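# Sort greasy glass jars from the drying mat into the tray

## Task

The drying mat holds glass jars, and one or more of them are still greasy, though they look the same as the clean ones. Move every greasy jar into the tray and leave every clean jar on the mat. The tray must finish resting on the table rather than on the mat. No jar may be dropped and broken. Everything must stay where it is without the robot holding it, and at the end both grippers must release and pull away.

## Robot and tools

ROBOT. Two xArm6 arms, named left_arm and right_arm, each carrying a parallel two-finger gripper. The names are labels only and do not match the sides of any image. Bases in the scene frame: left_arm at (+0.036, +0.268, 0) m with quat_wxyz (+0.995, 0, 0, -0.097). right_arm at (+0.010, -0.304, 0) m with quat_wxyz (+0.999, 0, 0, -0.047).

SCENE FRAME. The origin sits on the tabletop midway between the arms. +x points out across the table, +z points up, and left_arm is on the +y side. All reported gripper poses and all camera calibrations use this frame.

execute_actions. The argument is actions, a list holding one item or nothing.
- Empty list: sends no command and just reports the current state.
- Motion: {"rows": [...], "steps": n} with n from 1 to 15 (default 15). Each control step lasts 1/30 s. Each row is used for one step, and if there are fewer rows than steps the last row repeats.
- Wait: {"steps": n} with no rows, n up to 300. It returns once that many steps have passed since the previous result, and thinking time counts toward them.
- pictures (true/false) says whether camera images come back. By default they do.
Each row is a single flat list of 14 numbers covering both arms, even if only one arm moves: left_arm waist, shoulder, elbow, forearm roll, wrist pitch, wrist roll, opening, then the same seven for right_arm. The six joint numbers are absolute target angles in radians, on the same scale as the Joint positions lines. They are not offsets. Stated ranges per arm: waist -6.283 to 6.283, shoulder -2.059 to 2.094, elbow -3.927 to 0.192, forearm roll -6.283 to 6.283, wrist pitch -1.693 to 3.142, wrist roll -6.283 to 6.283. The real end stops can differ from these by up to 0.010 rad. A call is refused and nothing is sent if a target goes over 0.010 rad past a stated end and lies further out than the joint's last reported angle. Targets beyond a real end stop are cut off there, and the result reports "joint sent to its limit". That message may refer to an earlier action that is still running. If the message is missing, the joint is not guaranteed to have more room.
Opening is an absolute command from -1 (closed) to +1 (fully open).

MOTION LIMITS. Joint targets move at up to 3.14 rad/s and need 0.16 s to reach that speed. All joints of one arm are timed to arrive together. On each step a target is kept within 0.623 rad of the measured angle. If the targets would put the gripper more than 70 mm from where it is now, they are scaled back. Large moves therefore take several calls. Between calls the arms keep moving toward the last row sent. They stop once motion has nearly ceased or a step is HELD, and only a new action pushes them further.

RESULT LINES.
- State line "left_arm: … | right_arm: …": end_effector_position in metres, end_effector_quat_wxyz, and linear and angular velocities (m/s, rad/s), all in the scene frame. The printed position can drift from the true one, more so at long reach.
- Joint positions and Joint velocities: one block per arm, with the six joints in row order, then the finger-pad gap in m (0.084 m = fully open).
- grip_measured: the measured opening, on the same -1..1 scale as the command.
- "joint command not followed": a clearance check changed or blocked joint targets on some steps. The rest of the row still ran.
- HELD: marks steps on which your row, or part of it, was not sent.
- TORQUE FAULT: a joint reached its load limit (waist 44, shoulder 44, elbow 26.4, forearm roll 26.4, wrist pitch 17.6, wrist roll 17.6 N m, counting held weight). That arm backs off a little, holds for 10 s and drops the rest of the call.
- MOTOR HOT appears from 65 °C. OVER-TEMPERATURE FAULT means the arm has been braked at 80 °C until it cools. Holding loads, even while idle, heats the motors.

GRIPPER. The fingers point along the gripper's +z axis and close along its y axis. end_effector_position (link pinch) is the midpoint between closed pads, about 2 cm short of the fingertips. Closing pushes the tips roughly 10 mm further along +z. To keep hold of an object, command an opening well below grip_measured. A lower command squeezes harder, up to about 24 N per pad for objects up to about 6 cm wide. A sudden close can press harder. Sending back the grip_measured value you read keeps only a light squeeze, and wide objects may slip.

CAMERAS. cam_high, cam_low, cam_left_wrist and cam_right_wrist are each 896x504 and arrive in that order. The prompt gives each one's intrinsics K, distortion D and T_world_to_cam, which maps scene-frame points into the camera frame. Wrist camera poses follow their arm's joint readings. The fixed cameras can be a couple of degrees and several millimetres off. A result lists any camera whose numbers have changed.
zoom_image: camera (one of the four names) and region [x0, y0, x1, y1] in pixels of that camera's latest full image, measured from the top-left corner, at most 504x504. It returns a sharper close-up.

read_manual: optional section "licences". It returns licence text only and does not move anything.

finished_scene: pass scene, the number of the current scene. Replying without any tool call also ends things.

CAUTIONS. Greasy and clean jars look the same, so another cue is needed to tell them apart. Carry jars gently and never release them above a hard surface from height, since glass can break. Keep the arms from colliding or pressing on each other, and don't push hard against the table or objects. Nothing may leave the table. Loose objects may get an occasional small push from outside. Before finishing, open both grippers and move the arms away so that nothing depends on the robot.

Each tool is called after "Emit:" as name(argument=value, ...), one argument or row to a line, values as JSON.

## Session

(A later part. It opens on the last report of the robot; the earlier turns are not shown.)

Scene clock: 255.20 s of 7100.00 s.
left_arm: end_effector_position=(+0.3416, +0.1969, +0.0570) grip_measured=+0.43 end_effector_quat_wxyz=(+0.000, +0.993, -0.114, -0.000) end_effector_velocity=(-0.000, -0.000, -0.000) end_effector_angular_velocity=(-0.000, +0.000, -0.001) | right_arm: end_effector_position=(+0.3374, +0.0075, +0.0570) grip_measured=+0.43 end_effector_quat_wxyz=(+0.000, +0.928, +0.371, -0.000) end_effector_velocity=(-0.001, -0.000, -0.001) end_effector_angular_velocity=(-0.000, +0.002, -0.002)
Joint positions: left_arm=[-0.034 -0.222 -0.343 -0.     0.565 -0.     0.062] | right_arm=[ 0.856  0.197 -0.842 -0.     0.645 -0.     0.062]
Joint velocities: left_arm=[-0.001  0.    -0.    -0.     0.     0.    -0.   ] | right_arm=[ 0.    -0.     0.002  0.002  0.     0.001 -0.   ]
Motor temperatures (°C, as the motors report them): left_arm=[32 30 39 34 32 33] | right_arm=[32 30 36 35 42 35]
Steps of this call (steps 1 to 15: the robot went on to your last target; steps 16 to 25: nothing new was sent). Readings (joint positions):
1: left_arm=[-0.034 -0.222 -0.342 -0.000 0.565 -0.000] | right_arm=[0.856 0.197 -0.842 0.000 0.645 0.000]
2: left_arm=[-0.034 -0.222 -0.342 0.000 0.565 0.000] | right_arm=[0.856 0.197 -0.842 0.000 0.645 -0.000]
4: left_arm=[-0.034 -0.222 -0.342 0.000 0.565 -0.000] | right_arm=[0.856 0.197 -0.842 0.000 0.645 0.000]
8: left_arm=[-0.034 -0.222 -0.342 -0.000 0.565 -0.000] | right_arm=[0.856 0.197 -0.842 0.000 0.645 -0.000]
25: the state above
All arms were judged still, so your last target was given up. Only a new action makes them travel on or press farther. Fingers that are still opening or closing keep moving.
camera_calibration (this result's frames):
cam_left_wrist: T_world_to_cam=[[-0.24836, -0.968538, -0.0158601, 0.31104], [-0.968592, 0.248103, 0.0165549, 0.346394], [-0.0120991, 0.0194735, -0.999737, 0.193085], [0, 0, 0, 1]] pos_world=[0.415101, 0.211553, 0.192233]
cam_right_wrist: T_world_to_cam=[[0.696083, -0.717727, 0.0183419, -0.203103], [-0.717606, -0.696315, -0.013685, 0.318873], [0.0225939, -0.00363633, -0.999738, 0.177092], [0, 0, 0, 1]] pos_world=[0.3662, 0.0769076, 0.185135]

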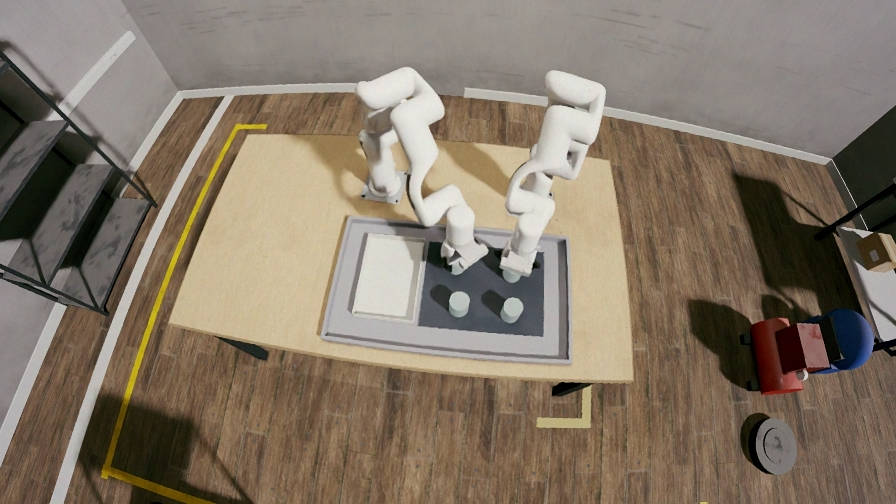

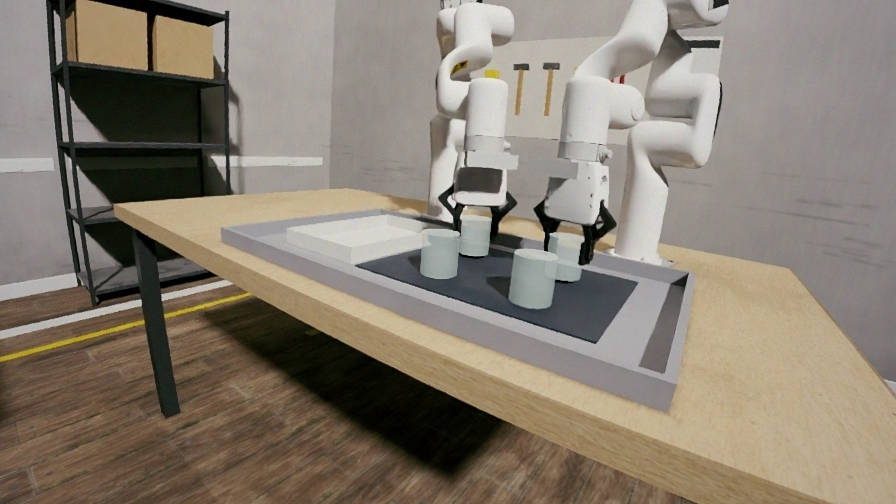

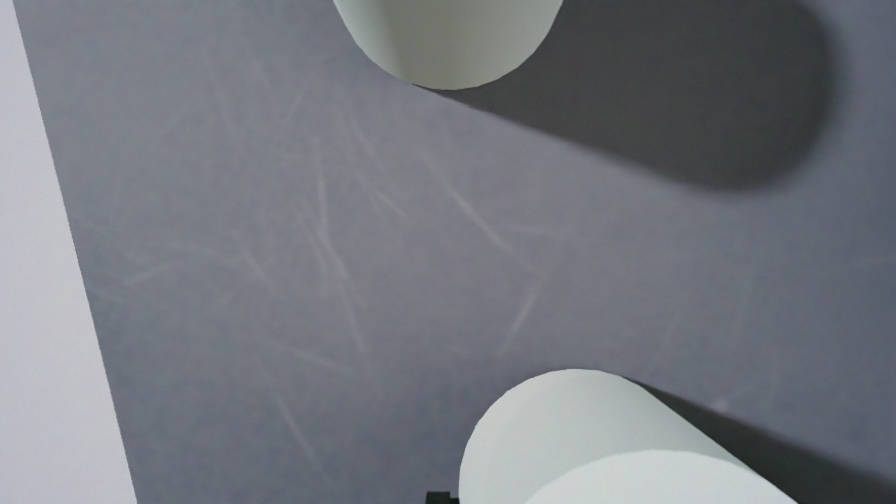

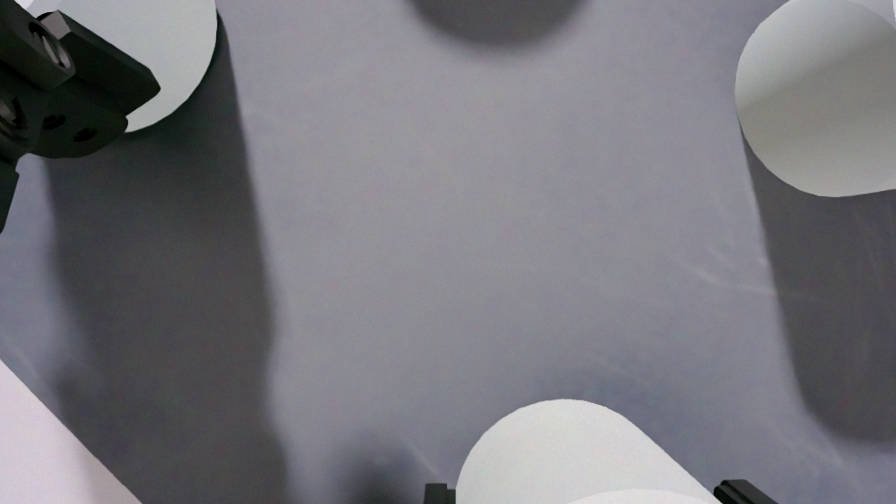

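Both hold at 0.40. Now 0.43.

Emit:
execute_actions(
  actions=[
    {"rows": [[-0.0336,-0.2224,-0.3425,0,0.5649,0,0.41, 0.8559,0.1970,-0.8422,0,0.6453,0,0.41],[-0.0336,-0.2224,-0.3425,0,0.5649,0,0.42, 0.8559,0.1970,-0.8422,0,0.6453,0,0.42],[-0.0336,-0.2224,-0.3425,0,0.5649,0,0.43, 0.8559,0.1970,-0.8422,0,0.6453,0,0.43]], "steps": 15},
  ],
  pictures=false,
)

Emit:
execute_actions(
  actions=[
    {"steps": 25},
  ],
)

Scene clock: 259.03 s of 7100.00 s.
left_arm: end_effector_position=(+0.3416, +0.1969, +0.0570) grip_measured=+0.43 end_effector_quat_wxyz=(+0.000, +0.993, -0.114, -0.000) end_effector_velocity=(+0.000, +0.000, +0.000) end_effector_angular_velocity=(-0.000, -0.001, +0.002) | right_arm: end_effector_position=(+0.3374, +0.0075, +0.0570) grip_measured=+0.43 end_effector_quat_wxyz=(+0.000, +0.928, +0.371, -0.000) end_effector_velocity=(-0.000, -0.000, -0.000) end_effector_angular_velocity=(-0.000, +0.001, +0.000)
Joint positions: left_arm=[-0.034 -0.222 -0.342 -0.     0.565 -0.     0.062] | right_arm=[ 0.856  0.197 -0.842 -0.     0.645  0.     0.062]
Joint velocities: left_arm=[ 0.002 -0.001  0.     0.    -0.    -0.     0.   ] | right_arm=[ 0.     0.     0.001  0.    -0.    -0.     0.   ]
Motor temperatures (°C, as the motors report them): left_arm=[32 30 39 34 32 33] | right_arm=[32 30 36 35 42 35]
Steps of this call (steps 1 to 90: nothing new was sent; then 0.33 s passed at rest; steps 91 to 105: all 15 steps of this action). Readings (joint positions):
91: left_arm=[-0.034 -0.222 -0.343 -0.000 0.565 0.000] | right_arm=[0.856 0.197 -0.842 0.000 0.645 -0.000]
92: left_arm=[-0.034 -0.222 -0.342 0.000 0.565 -0.000] | right_arm=[0.856 0.197 -0.842 -0.000 0.645 -0.000]
94: left_arm=[-0.034 -0.222 -0.342 -0.000 0.565 0.000] | right_arm=[0.856 0.197 -0.842 0.000 0.645 -0.000]
98: left_arm=[-0.034 -0.222 -0.343 -0.000 0.565 -0.000] | right_arm=[0.856 0.197 -0.842 -0.000 0.645 0.000]
105: the state above

Scene clock: 259.87 s of 7100.00 s.
left_arm: end_effector_position=(+0.3416, +0.1969, +0.0570) grip_measured=+0.43 end_effector_quat_wxyz=(+0.000, +0.993, -0.114, -0.000) end_effector_velocity=(-0.000, -0.000, -0.000) end_effector_angular_velocity=(+0.000, +0.001, +0.001) | right_arm: end_effector_position=(+0.3374, +0.0075, +0.0570) grip_measured=+0.43 end_effector_quat_wxyz=(+0.000, +0.928, +0.371, -0.000) end_effector_velocity=(+0.001, +0.001, +0.001) end_effector_angular_velocity=(+0.003, -0.002, -0.000)
Joint positions: left_arm=[-0.034 -0.222 -0.343 -0.     0.565 -0.     0.062] | right_arm=[ 0.856  0.197 -0.842  0.     0.645 -0.     0.062]
Joint velocities: left_arm=[-0.     0.001  0.    -0.     0.    -0.001 -0.   ] | right_arm=[ 0.    -0.001 -0.002  0.001 -0.    -0.    -0.   ]
Motor temperatures (°C, as the motors report them): left_arm=[32 30 39 34 32 33] | right_arm=[32 30 36 35 42 35]
Steps of this call (steps 1 to 15: the robot went on to your last target; steps 16 to 25: nothing new was sent). Readings (joint positions):
1: left_arm=[-0.034 -0.222 -0.342 0.000 0.565 0.000] | right_arm=[0.856 0.197 -0.842 0.000 0.645 0.000]
2: left_arm=[-0.034 -0.222 -0.343 0.000 0.565 0.000] | right_arm=[0.856 0.197 -0.842 0.000 0.645 0.000]
4: left_arm=[-0.034 -0.222 -0.343 0.000 0.565 -0.000] | right_arm=[0.856 0.197 -0.842 0.000 0.645 0.000]
8: left_arm=[-0.034 -0.222 -0.342 0.000 0.565 -0.000] | right_arm=[0.856 0.197 -0.842 0.000 0.645 -0.000]
25: the state above
All arms were judged still, so your last target was given up. Only a new action makes them travel on or press farther. Fingers that are still opening or closing keep moving.
camera_calibration (this result's frames):
cam_left_wrist: T_world_to_cam=[[-0.24836, -0.968538, -0.01586, 0.31104], [-0.968592, 0.248103, 0.0165546, 0.346394], [-0.0120988, 0.0194734, -0.999737, 0.193086], [0, 0, 0, 1]] pos_world=[0.415101, 0.211553, 0.192233]
cam_right_wrist: T_world_to_cam=[[0.696083, -0.717727, 0.0183419, -0.203103], [-0.717606, -0.696315, -0.0136851, 0.318873], [0.0225939, -0.00363624, -0.999738, 0.177093], [0, 0, 0, 1]] pos_world=[0.3662, 0.0769076, 0.185135]

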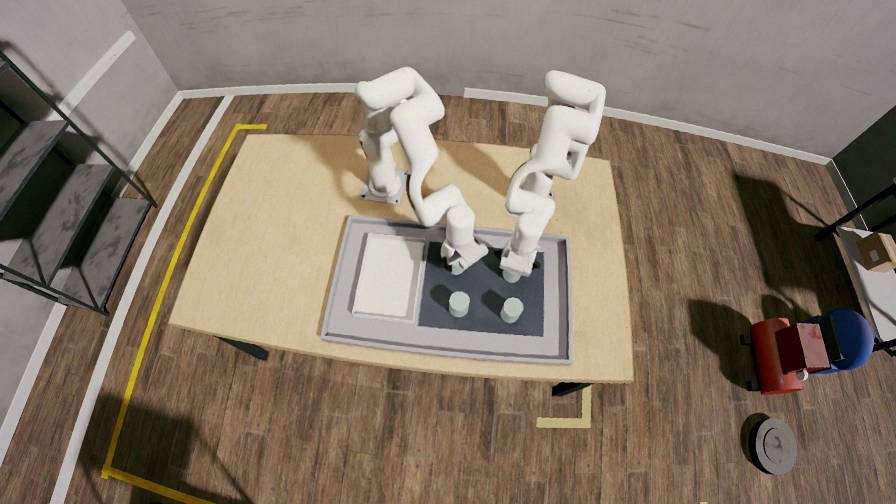

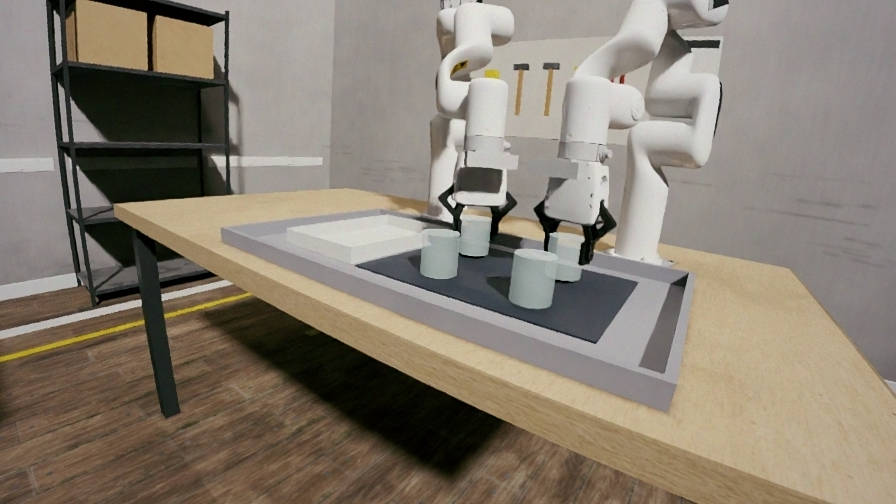

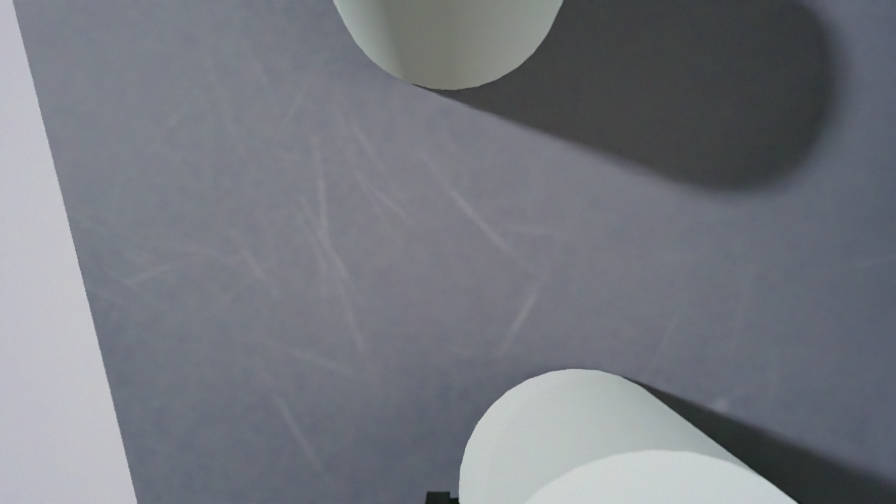

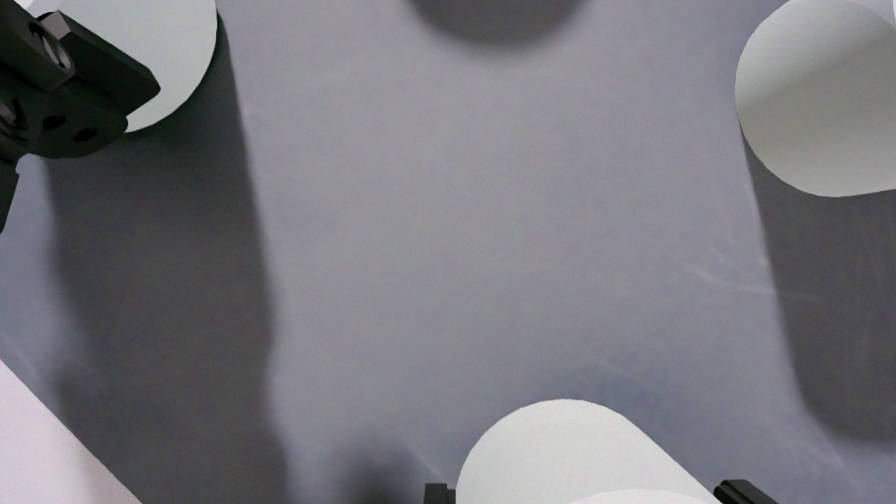

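Emit:
execute_actions(
  actions=[
    {"rows": [[-0.0336,-0.2224,-0.3425,0,0.5649,0,0.435, 0.8559,0.1970,-0.8422,0,0.6453,0,0.435]], "steps": 15},
  ],
  pictures=false,
)

Emit:
execute_actions(
  actions=[
    {"steps": 25},
  ],
)

Scene clock: 264.77 s of 7100.00 s.
left_arm: end_effector_position=(+0.3416, +0.1969, +0.0570) grip_measured=+0.44 end_effector_quat_wxyz=(+0.000, +0.993, -0.114, -0.000) end_effector_velocity=(-0.000, -0.001, -0.000) end_effector_angular_velocity=(-0.000, +0.000, -0.002) | right_arm: end_effector_position=(+0.3374, +0.0075, +0.0570) grip_measured=+0.43 end_effector_quat_wxyz=(+0.000, +0.928, +0.371, -0.000) end_effector_velocity=(+0.001, +0.000, +0.001) end_effector_angular_velocity=(+0.001, -0.001, -0.000)
Joint positions: left_arm=[-0.034 -0.222 -0.342 -0.     0.565  0.     0.062] | right_arm=[ 0.856  0.197 -0.842 -0.     0.645  0.     0.062]
Joint velocities: left_arm=[-0.002  0.     0.    -0.     0.     0.     0.   ] | right_arm=[-0.    -0.001 -0.001 -0.     0.     0.     0.   ]
Motor temperatures (°C, as the motors report them): left_arm=[32 30 39 34 32 33] | right_arm=[32 30 36 35 42 35]
Steps of this call (steps 1 to 90: nothing new was sent; then 1.40 s passed at rest; steps 91 to 105: all 15 steps of this action). Readings (joint positions):
91: left_arm=[-0.034 -0.222 -0.342 0.000 0.565 -0.000] | right_arm=[0.856 0.197 -0.842 0.000 0.645 0.000]
92: left_arm=[-0.034 -0.222 -0.343 -0.000 0.565 -0.000] | right_arm=[0.856 0.197 -0.842 0.000 0.645 0.000]
94: left_arm=[-0.034 -0.222 -0.342 0.000 0.565 -0.000] | right_arm=[0.856 0.197 -0.842 -0.000 0.645 -0.000]
98: left_arm=[-0.034 -0.222 -0.343 -0.000 0.565 0.000] | right_arm=[0.856 0.197 -0.842 0.000 0.645 0.000]
105: the state above

Scene clock: 265.60 s of 7100.00 s.
left_arm: end_effector_position=(+0.3416, +0.1969, +0.0570) grip_measured=+0.44 end_effector_quat_wxyz=(+0.000, +0.993, -0.114, -0.000) end_effector_velocity=(-0.000, -0.000, +0.000) end_effector_angular_velocity=(+0.000, -0.000, -0.001) | right_arm: end_effector_position=(+0.3374, +0.0075, +0.0570) grip_measured=+0.43 end_effector_quat_wxyz=(+0.000, +0.928, +0.371, -0.000) end_effector_velocity=(+0.000, +0.000, +0.000) end_effector_angular_velocity=(+0.001, -0.001, +0.001)
Joint positions: left_arm=[-0.034 -0.222 -0.342 -0.     0.565 -0.     0.062] | right_arm=[ 0.856  0.197 -0.842  0.     0.645  0.     0.062]
Joint velocities: left_arm=[-0.    -0.     0.     0.     0.     0.001  0.   ] | right_arm=[-0.    -0.001  0.    -0.001 -0.    -0.001 -0.   ]
Motor temperatures (°C, as the motors report them): left_arm=[32 30 39 34 32 33] | right_arm=[32 30 36 35 42 35]
Steps of this call (steps 1 to 15: the robot went on to your last target; steps 16 to 25: nothing new was sent). Readings (joint positions):
1: left_arm=[-0.034 -0.222 -0.343 0.000 0.565 -0.000] | right_arm=[0.856 0.197 -0.842 0.000 0.645 0.000]
2: left_arm=[-0.034 -0.222 -0.343 -0.000 0.565 0.000] | right_arm=[0.856 0.197 -0.842 0.000 0.645 -0.000]
4: left_arm=[-0.034 -0.222 -0.343 -0.000 0.565 0.000] | right_arm=[0.856 0.197 -0.842 -0.000 0.645 0.000]
8: left_arm=[-0.034 -0.222 -0.342 0.000 0.565 -0.000] | right_arm=[0.856 0.197 -0.842 -0.000 0.645 -0.000]
25: the state above
All arms were judged still, so your last target was given up. Only a new action makes them travel on or press farther. Fingers that are still opening or closing keep moving.
camera_calibration (this result's frames):
cam_left_wrist: T_world_to_cam=[[-0.24836, -0.968538, -0.0158601, 0.31104], [-0.968592, 0.248103, 0.0165549, 0.346394], [-0.0120991, 0.0194736, -0.999737, 0.193086], [0, 0, 0, 1]] pos_world=[0.415101, 0.211553, 0.192233]
cam_right_wrist: T_world_to_cam=[[0.696083, -0.717727, 0.0183419, -0.203103], [-0.717606, -0.696315, -0.0136851, 0.318873], [0.0225939, -0.00363626, -0.999738, 0.177093], [0, 0, 0, 1]] pos_world=[0.3662, 0.0769076, 0.185135]

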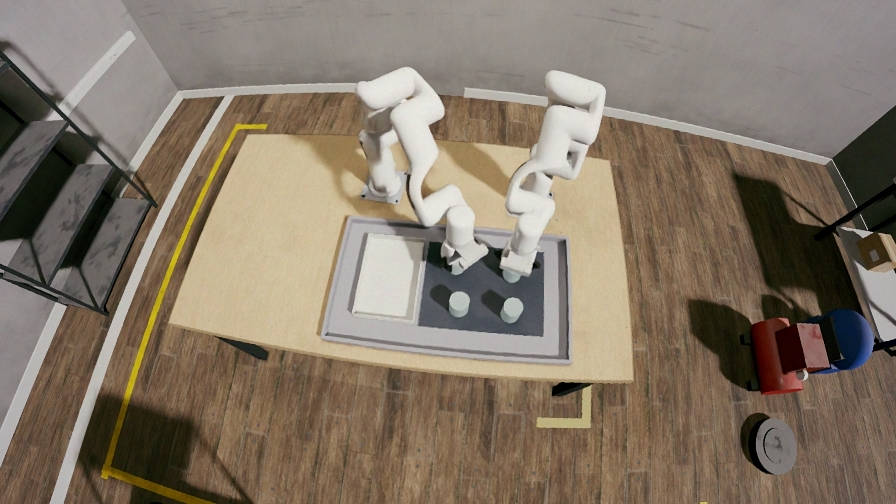

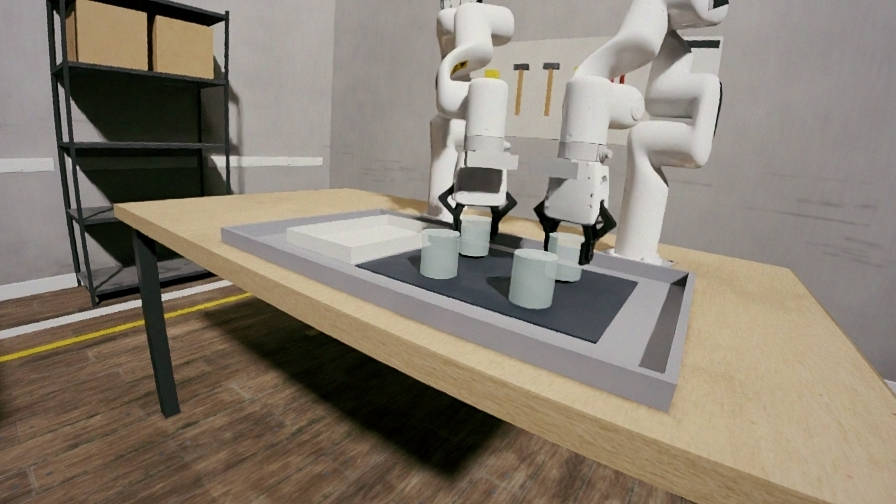

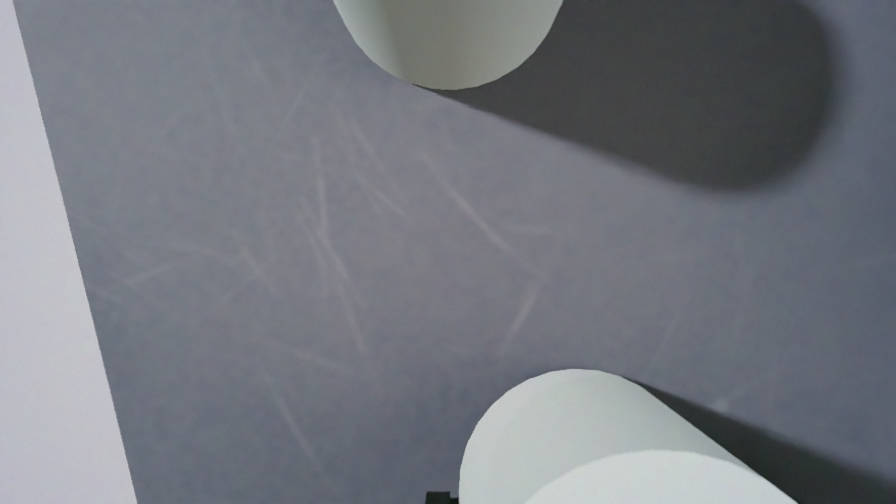

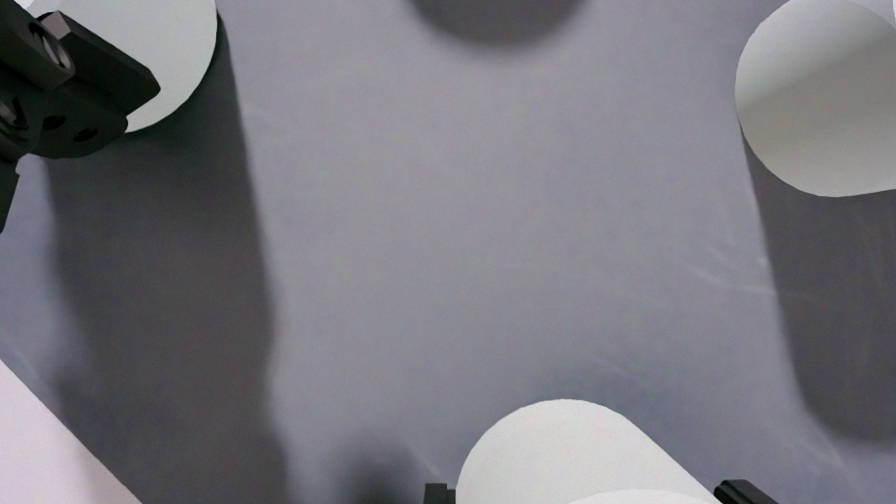

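Emit:
execute_actions(
  actions=[
    {"rows": [[-0.0336,-0.2224,-0.3425,0,0.5649,0,0.40, 0.8559,0.1970,-0.8422,0,0.6453,0,0.40],[-0.0336,-0.2224,-0.3425,0,0.5649,0,0.37, 0.8559,0.1970,-0.8422,0,0.6453,0,0.37],[-0.0336,-0.2188,-0.3419,0,0.5607,0,0.37, 0.8559,0.1993,-0.8418,0,0.6425,0,0.37],[-0.0336,-0.2134,-0.3410,0,0.5545,0,0.37, 0.8559,0.2028,-0.8412,0,0.6383,0,0.37],[-0.0336,-0.2081,-0.3401,0,0.5482,0,0.37, 0.8559,0.2064,-0.8405,0,0.6341,0,0.37],[-0.0336,-0.2027,-0.3392,0,0.5419,0,0.37, 0.8559,0.2099,-0.8399,0,0.6300,0,0.37],[-0.0336,-0.1985,-0.3385,0,0.5370,0,0.37, 0.8559,0.2127,-0.8393,0,0.6266,0,0.37]], "steps": 15},
  ],
  pictures=false,
)

Emit:
execute_actions(
  actions=[
    {"rows": [[-0.0336,-0.1985,-0.3385,0,0.5370,0,0.5, 0.8559,0.2127,-0.8393,0,0.6266,0,0.5],[-0.0336,-0.1985,-0.3385,0,0.5370,0,0.7, 0.8559,0.2127,-0.8393,0,0.6266,0,0.7],[-0.0336,-0.1985,-0.3385,0,0.5370,0,1, 0.8559,0.2127,-0.8393,0,0.6266,0,1]], "steps": 15},
  ],
  pictures=false,
)

Emit:
execute_actions(
  actions=[
    {"rows": [[-0.0376,-0.1985,-0.3385,0,0.5370,0,1, 0.8531,0.2127,-0.8393,0,0.6266,0,1],[-0.0416,-0.1985,-0.3385,0,0.5370,0,1, 0.8503,0.2127,-0.8393,0,0.6266,0,1],[-0.0456,-0.1985,-0.3385,0,0.5370,0,1, 0.8475,0.2127,-0.8393,0,0.6266,0,1],[-0.0496,-0.1985,-0.3385,0,0.5370,0,1, 0.8447,0.2127,-0.8393,0,0.6266,0,1],[-0.0536,-0.1985,-0.3385,0,0.5370,0,1, 0.8419,0.2127,-0.8393,0,0.6266,0,1],[-0.0576,-0.1985,-0.3385,0,0.5370,0,1, 0.8391,0.2127,-0.8393,0,0.6266,0,1],[-0.0616,-0.1985,-0.3385,0,0.5370,0,1, 0.8363,0.2127,-0.8393,0,0.6266,0,1],[-0.0656,-0.1985,-0.3385,0,0.5370,0,1, 0.8335,0.2127,-0.8393,0,0.6266,0,1],[-0.0696,-0.1985,-0.3385,0,0.5370,0,1, 0.8307,0.2127,-0.8393,0,0.6266,0,1],[-0.0736,-0.1985,-0.3385,0,0.5370,0,1, 0.8279,0.2127,-0.8393,0,0.6266,0,1]], "steps": 15},
  ],
  pictures=false,
)

Emit:
execute_actions(
  actions=[
    {"steps": 15},
  ],
)

Scene clock: 289.00 s of 7100.00 s.
left_arm: end_effector_position=(+0.3415, +0.1969, +0.0505) grip_measured=+0.43 end_effector_quat_wxyz=(-0.000, +0.993, -0.114, -0.000) end_effector_velocity=(+0.003, -0.000, -0.000) end_effector_angular_velocity=(-0.002, -0.008, +0.002) | right_arm: end_effector_position=(+0.3373, +0.0074, +0.0504) grip_measured=+0.43 end_effector_quat_wxyz=(+0.000, +0.928, +0.371, -0.000) end_effector_velocity=(+0.002, +0.002, +0.001) end_effector_angular_velocity=(+0.007, -0.007, -0.001)
Joint positions: left_arm=[-0.034 -0.199 -0.339 -0.     0.538 -0.     0.062] | right_arm=[ 0.856  0.212 -0.839  0.     0.627 -0.     0.062]
Joint velocities: left_arm=[ 0.001  0.005 -0.002 -0.    -0.011  0.     0.   ] | right_arm=[-0.     0.001 -0.003  0.    -0.008  0.001  0.   ]
Motor temperatures (°C, as the motors report them): left_arm=[32 30 39 34 32 33] | right_arm=[32 30 36 35 42 35]
Steps of this call (steps 1 to 90: nothing new was sent; then 19.90 s passed at rest; steps 91 to 105: all 15 steps of this action). Readings (joint positions):
91: left_arm=[-0.034 -0.222 -0.343 -0.000 0.565 -0.000] | right_arm=[0.856 0.197 -0.842 -0.000 0.645 -0.000]
92: left_arm=[-0.034 -0.222 -0.343 -0.000 0.565 0.000] | right_arm=[0.856 0.197 -0.842 0.000 0.645 0.000]
94: left_arm=[-0.034 -0.222 -0.342 -0.000 0.564 -0.000] | right_arm=[0.856 0.197 -0.842 -0.000 0.645 -0.000]
98: left_arm=[-0.034 -0.211 -0.341 -0.000 0.551 0.000] | right_arm=[0.856 0.205 -0.841 -0.000 0.636 0.000]
105: the state above

Scene clock: 289.50 s of 7100.00 s.
left_arm: end_effector_position=(+0.3415, +0.1969, +0.0504) grip_measured=+1.00 end_effector_quat_wxyz=(+0.000, +0.993, -0.114, +0.000) end_effector_velocity=(+0.000, +0.000, +0.000) end_effector_angular_velocity=(+0.000, -0.000, +0.000) | right_arm: end_effector_position=(+0.3374, +0.0075, +0.0504) grip_measured=+1.00 end_effector_quat_wxyz=(-0.000, +0.928, +0.371, +0.000) end_effector_velocity=(+0.000, +0.000, +0.001) end_effector_angular_velocity=(+0.000, -0.002, +0.002)
Joint positions: left_arm=[-0.034 -0.199 -0.339  0.     0.537  0.     0.084] | right_arm=[ 0.856  0.213 -0.839 -0.     0.627 -0.     0.084]
Joint velocities: left_arm=[ 0.    -0.     0.     0.     0.     0.     0.001] | right_arm=[-0.    -0.001 -0.    -0.002 -0.    -0.001  0.001]
Motor temperatures (°C, as the motors report them): left_arm=[32 30 39 34 32 33] | right_arm=[32 30 36 35 42 35]
Steps of this call (steps 1 to 15: all 15 steps of this action). Readings (joint positions):
1: left_arm=[-0.034 -0.199 -0.339 -0.000 0.537 0.000] | right_arm=[0.856 0.212 -0.839 -0.000 0.627 -0.000]
2: left_arm=[-0.034 -0.199 -0.339 -0.000 0.537 -0.000] | right_arm=[0.856 0.212 -0.839 0.000 0.627 0.000]
4: left_arm=[-0.034 -0.199 -0.339 -0.000 0.537 0.000] | right_arm=[0.856 0.212 -0.840 -0.000 0.627 -0.000]
8: left_arm=[-0.034 -0.199 -0.339 -0.000 0.537 0.000] | right_arm=[0.856 0.212 -0.840 -0.000 0.627 -0.000]
15: the state above

Scene clock: 290.00 s of 7100.00 s.
left_arm: end_effector_position=(+0.3386, +0.1854, +0.0503) grip_measured=+1.00 end_effector_quat_wxyz=(-0.000, +0.991, -0.133, -0.000) end_effector_velocity=(-0.002, -0.008, -0.000) end_effector_angular_velocity=(-0.000, +0.000, -0.026) | right_arm: end_effector_position=(+0.3455, -0.0013, +0.0504) grip_measured=+1.00 end_effector_quat_wxyz=(-0.000, +0.933, +0.359, +0.000) end_effector_velocity=(+0.005, -0.006, +0.000) end_effector_angular_velocity=(+0.001, -0.001, -0.019)
Joint positions: left_arm=[-0.071 -0.198 -0.338  0.     0.537  0.     0.084] | right_arm=[ 0.829  0.213 -0.839  0.     0.627  0.     0.084]
Joint velocities: left_arm=[-0.028  0.    -0.    -0.    -0.    -0.001  0.   ] | right_arm=[-0.017 -0.001 -0.     0.    -0.     0.002  0.   ]
Motor temperatures (°C, as the motors report them): left_arm=[32 30 39 34 32 33] | right_arm=[32 30 36 35 42 35]
Steps of this call (steps 1 to 15: all 15 steps of this action). Readings (joint positions):
1: left_arm=[-0.034 -0.199 -0.339 -0.000 0.537 -0.000] | right_arm=[0.856 0.213 -0.839 -0.000 0.627 -0.000]
2: left_arm=[-0.034 -0.199 -0.339 -0.000 0.537 -0.000] | right_arm=[0.856 0.213 -0.839 -0.000 0.627 -0.000]
4: left_arm=[-0.038 -0.199 -0.339 -0.000 0.537 -0.000] | right_arm=[0.853 0.213 -0.839 -0.000 0.627 -0.000]
8: left_arm=[-0.051 -0.199 -0.339 0.000 0.537 0.000] | right_arm=[0.844 0.213 -0.839 0.000 0.627 0.000]
15: the state above

Scene clock: 290.50 s of 7100.00 s.
left_arm: end_effector_position=(+0.3384, +0.1847, +0.0503) grip_measured=+1.00 end_effector_quat_wxyz=(+0.000, +0.991, -0.134, -0.000) end_effector_velocity=(+0.000, +0.000, +0.000) end_effector_angular_velocity=(-0.000, -0.001, +0.001) | right_arm: end_effector_position=(+0.3459, -0.0018, +0.0503) grip_measured=+1.00 end_effector_quat_wxyz=(+0.000, +0.934, +0.358, +0.000) end_effector_velocity=(-0.000, +0.000, +0.000) end_effector_angular_velocity=(+0.000, -0.000, +0.000)
Joint positions: left_arm=[-0.074 -0.198 -0.338 -0.     0.537 -0.     0.084] | right_arm=[ 0.828  0.213 -0.839 -0.     0.627 -0.     0.084]
Joint velocities: left_arm=[ 0.    -0.001  0.    -0.     0.    -0.     0.   ] | right_arm=[ 0.    -0.001  0.     0.    -0.    -0.    -0.   ]
Motor temperatures (°C, as the motors report them): left_arm=[32 30 39 34 32 33] | right_arm=[32 30 36 35 42 35]
Steps of this call (steps 1 to 15: the robot went on to your last target). Readings (joint positions):
1: left_arm=[-0.072 -0.198 -0.338 0.000 0.537 0.000] | right_arm=[0.829 0.213 -0.839 0.000 0.627 0.000]
2: left_arm=[-0.073 -0.198 -0.338 0.000 0.537 -0.000] | right_arm=[0.829 0.213 -0.839 0.000 0.627 0.000]
4: left_arm=[-0.073 -0.198 -0.338 0.000 0.537 -0.000] | right_arm=[0.828 0.213 -0.839 0.000 0.627 0.000]
8: left_arm=[-0.073 -0.198 -0.338 -0.000 0.537 -0.000] | right_arm=[0.828 0.213 -0.839 0.000 0.627 -0.000]
15: the state above
All arms were judged still, so your last target was given up. Only a new action makes them travel on or press farther. Fingers that are still opening or closing keep moving.
camera_calibration (this result's frames):
cam_left_wrist: T_world_to_cam=[[-0.286853, -0.957843, -0.0158595, 0.309433], [-0.957908, 0.286598, 0.0165614, 0.335712], [-0.011318, 0.0199426, -0.999737, 0.186258], [0, 0, 0, 1]] pos_world=[0.41245, 0.19646, 0.185557]
cam_right_wrist: T_world_to_cam=[[0.675744, -0.736908, 0.018344, -0.208612], [-0.736791, -0.67598, -0.0137901, 0.325125], [0.0225622, -0.00419707, -0.999737, 0.170213], [0, 0, 0, 1]] pos_world=[0.376677, 0.0667639, 0.178479]

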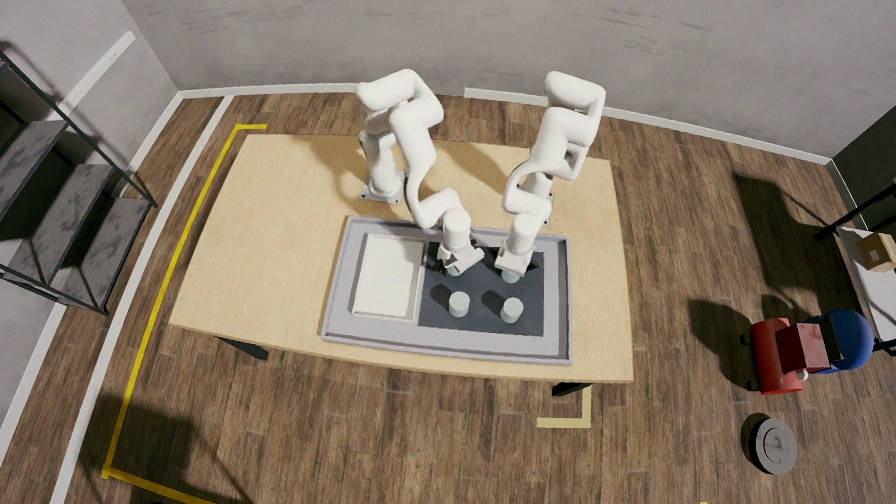

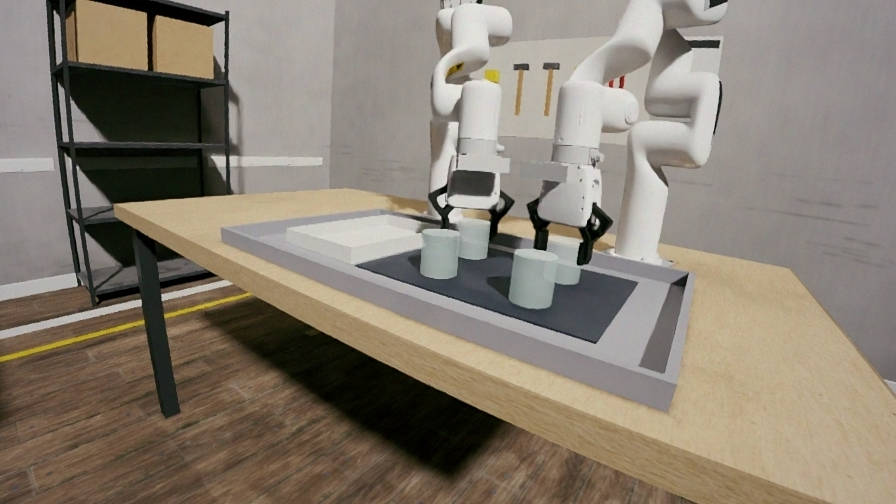

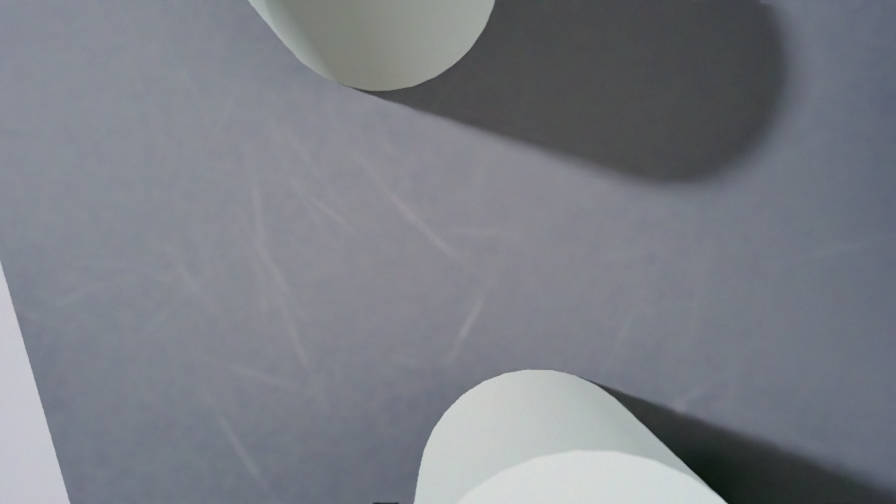

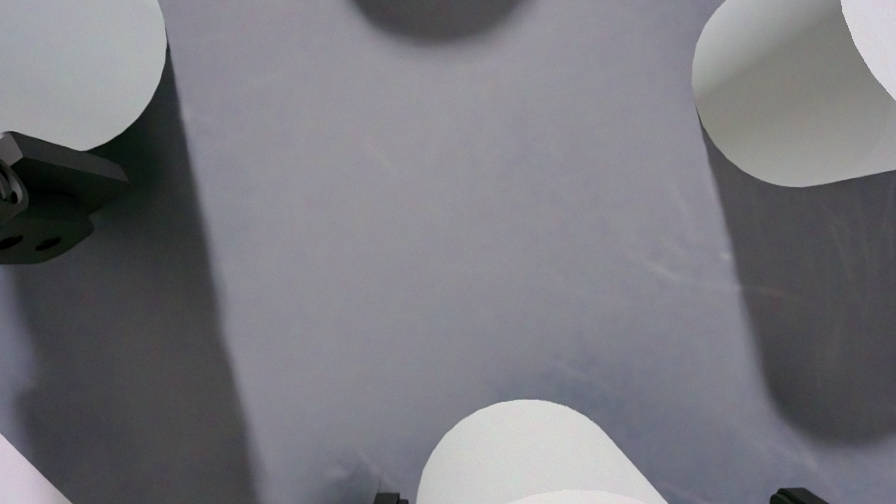

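Emit:
execute_actions(
  actions=[
    {"rows": [[-0.1536,-0.1985,-0.3385,0,0.5370,0,1, 0.7729,0.2127,-0.8393,0,0.6266,0,1]], "steps": 15},
  ],
  pictures=false,
)

Emit:
execute_actions(
  actions=[
    {"steps": 15},
  ],
)

Scene clock: 293.73 s of 7100.00 s.
left_arm: end_effector_position=(+0.3308, +0.1609, +0.0503) grip_measured=+1.00 end_effector_quat_wxyz=(+0.000, +0.985, -0.173, -0.000) end_effector_velocity=(-0.000, -0.001, +0.000) end_effector_angular_velocity=(-0.000, -0.000, -0.003) | right_arm: end_effector_position=(+0.3619, -0.0206, +0.0503) grip_measured=+1.00 end_effector_quat_wxyz=(+0.000, +0.943, +0.333, -0.000) end_effector_velocity=(+0.001, -0.000, +0.000) end_effector_angular_velocity=(+0.001, -0.001, -0.002)
Joint positions: left_arm=[-0.153 -0.199 -0.338 -0.     0.537 -0.     0.084] | right_arm=[ 0.773  0.213 -0.839 -0.     0.627 -0.     0.084]
Joint velocities: left_arm=[-0.003 -0.    -0.    -0.    -0.     0.001 -0.   ] | right_arm=[-0.002 -0.001 -0.     0.     0.     0.001  0.   ]
Motor temperatures (°C, as the motors report them): left_arm=[32 30 39 34 32 33] | right_arm=[32 30 36 35 42 35]
Steps of this call (steps 1 to 82: nothing new was sent; steps 83 to 97: all 15 steps of this action). Readings (joint positions):
83: left_arm=[-0.074 -0.199 -0.339 -0.000 0.537 -0.000] | right_arm=[0.828 0.213 -0.839 0.000 0.627 -0.000]
84: left_arm=[-0.078 -0.199 -0.338 -0.000 0.537 -0.000] | right_arm=[0.824 0.213 -0.839 -0.000 0.627 -0.000]
86: left_arm=[-0.109 -0.199 -0.339 -0.000 0.537 -0.000] | right_arm=[0.802 0.213 -0.839 -0.000 0.627 -0.000]
90: left_arm=[-0.147 -0.198 -0.338 0.000 0.537 0.000] | right_arm=[0.776 0.213 -0.839 0.000 0.627 0.000]
97: the state above

Scene clock: 294.23 s of 7100.00 s.
left_arm: end_effector_position=(+0.3308, +0.1608, +0.0503) grip_measured=+1.00 end_effector_quat_wxyz=(+0.000, +0.985, -0.173, -0.000) end_effector_velocity=(-0.000, +0.000, -0.000) end_effector_angular_velocity=(+0.000, +0.001, +0.000) | right_arm: end_effector_position=(+0.3620, -0.0208, +0.0503) grip_measured=+1.00 end_effector_quat_wxyz=(+0.000, +0.943, +0.333, -0.000) end_effector_velocity=(+0.000, -0.000, +0.001) end_effector_angular_velocity=(+0.001, -0.001, +0.000)
Joint positions: left_arm=[-0.154 -0.199 -0.338 -0.     0.537 -0.     0.084] | right_arm=[ 0.773  0.213 -0.839 -0.     0.627 -0.     0.084]
Joint velocities: left_arm=[ 0.001  0.001 -0.    -0.     0.     0.001  0.   ] | right_arm=[-0.    -0.002  0.001 -0.001 -0.    -0.    -0.   ]
Motor temperatures (°C, as the motors report them): left_arm=[32 30 39 34 32 33] | right_arm=[32 30 36 35 42 35]
Steps of this call (steps 1 to 15: the robot went on to your last target). Readings (joint positions):
1: left_arm=[-0.153 -0.199 -0.338 -0.000 0.537 -0.000] | right_arm=[0.773 0.213 -0.839 0.000 0.627 -0.000]
2: left_arm=[-0.153 -0.199 -0.338 -0.000 0.537 -0.000] | right_arm=[0.773 0.213 -0.839 -0.000 0.627 -0.000]
4: left_arm=[-0.153 -0.199 -0.338 -0.000 0.537 -0.000] | right_arm=[0.773 0.213 -0.839 -0.000 0.627 -0.000]
8: left_arm=[-0.153 -0.199 -0.338 -0.000 0.537 -0.000] | right_arm=[0.773 0.213 -0.839 0.000 0.627 -0.000]
15: the state above
All arms were judged still, so your last target was given up. Only a new action makes them travel on or press farther. Fingers that are still opening or closing keep moving.
camera_calibration (this result's frames):
cam_left_wrist: T_world_to_cam=[[-0.362495, -0.931851, -0.0158598, 0.305154], [-0.931935, 0.362246, 0.0165546, 0.314517], [-0.00968129, 0.0207813, -0.999737, 0.185975], [0, 0, 0, 1]] pos_world=[0.405526, 0.166561, 0.185559]
cam_right_wrist: T_world_to_cam=[[0.634198, -0.772953, 0.018345, -0.219163], [-0.77285, -0.63444, -0.0137605, 0.338112], [0.022275, -0.00545104, -0.999737, 0.169837], [0, 0, 0, 1]] pos_world=[0.396519, 0.0460347, 0.178466]

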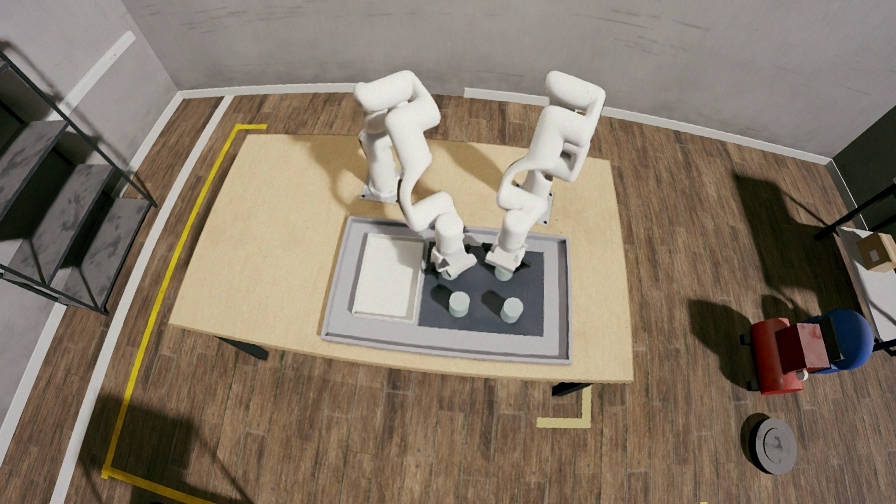

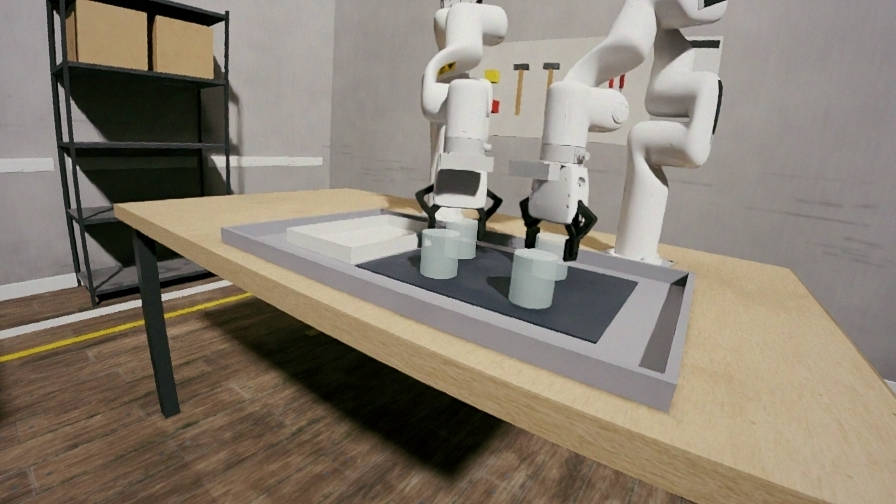

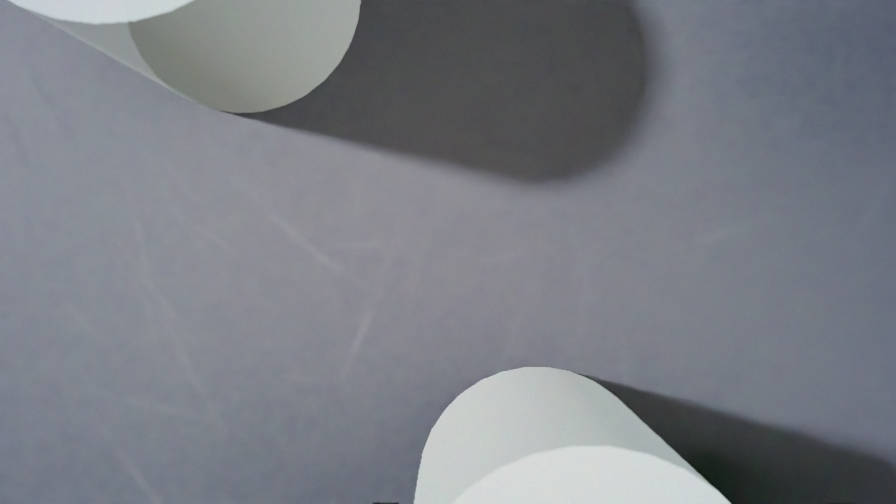

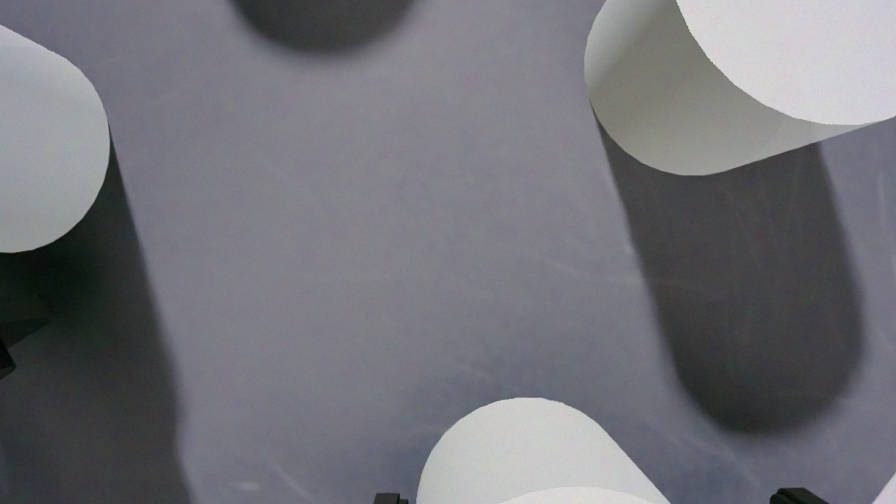

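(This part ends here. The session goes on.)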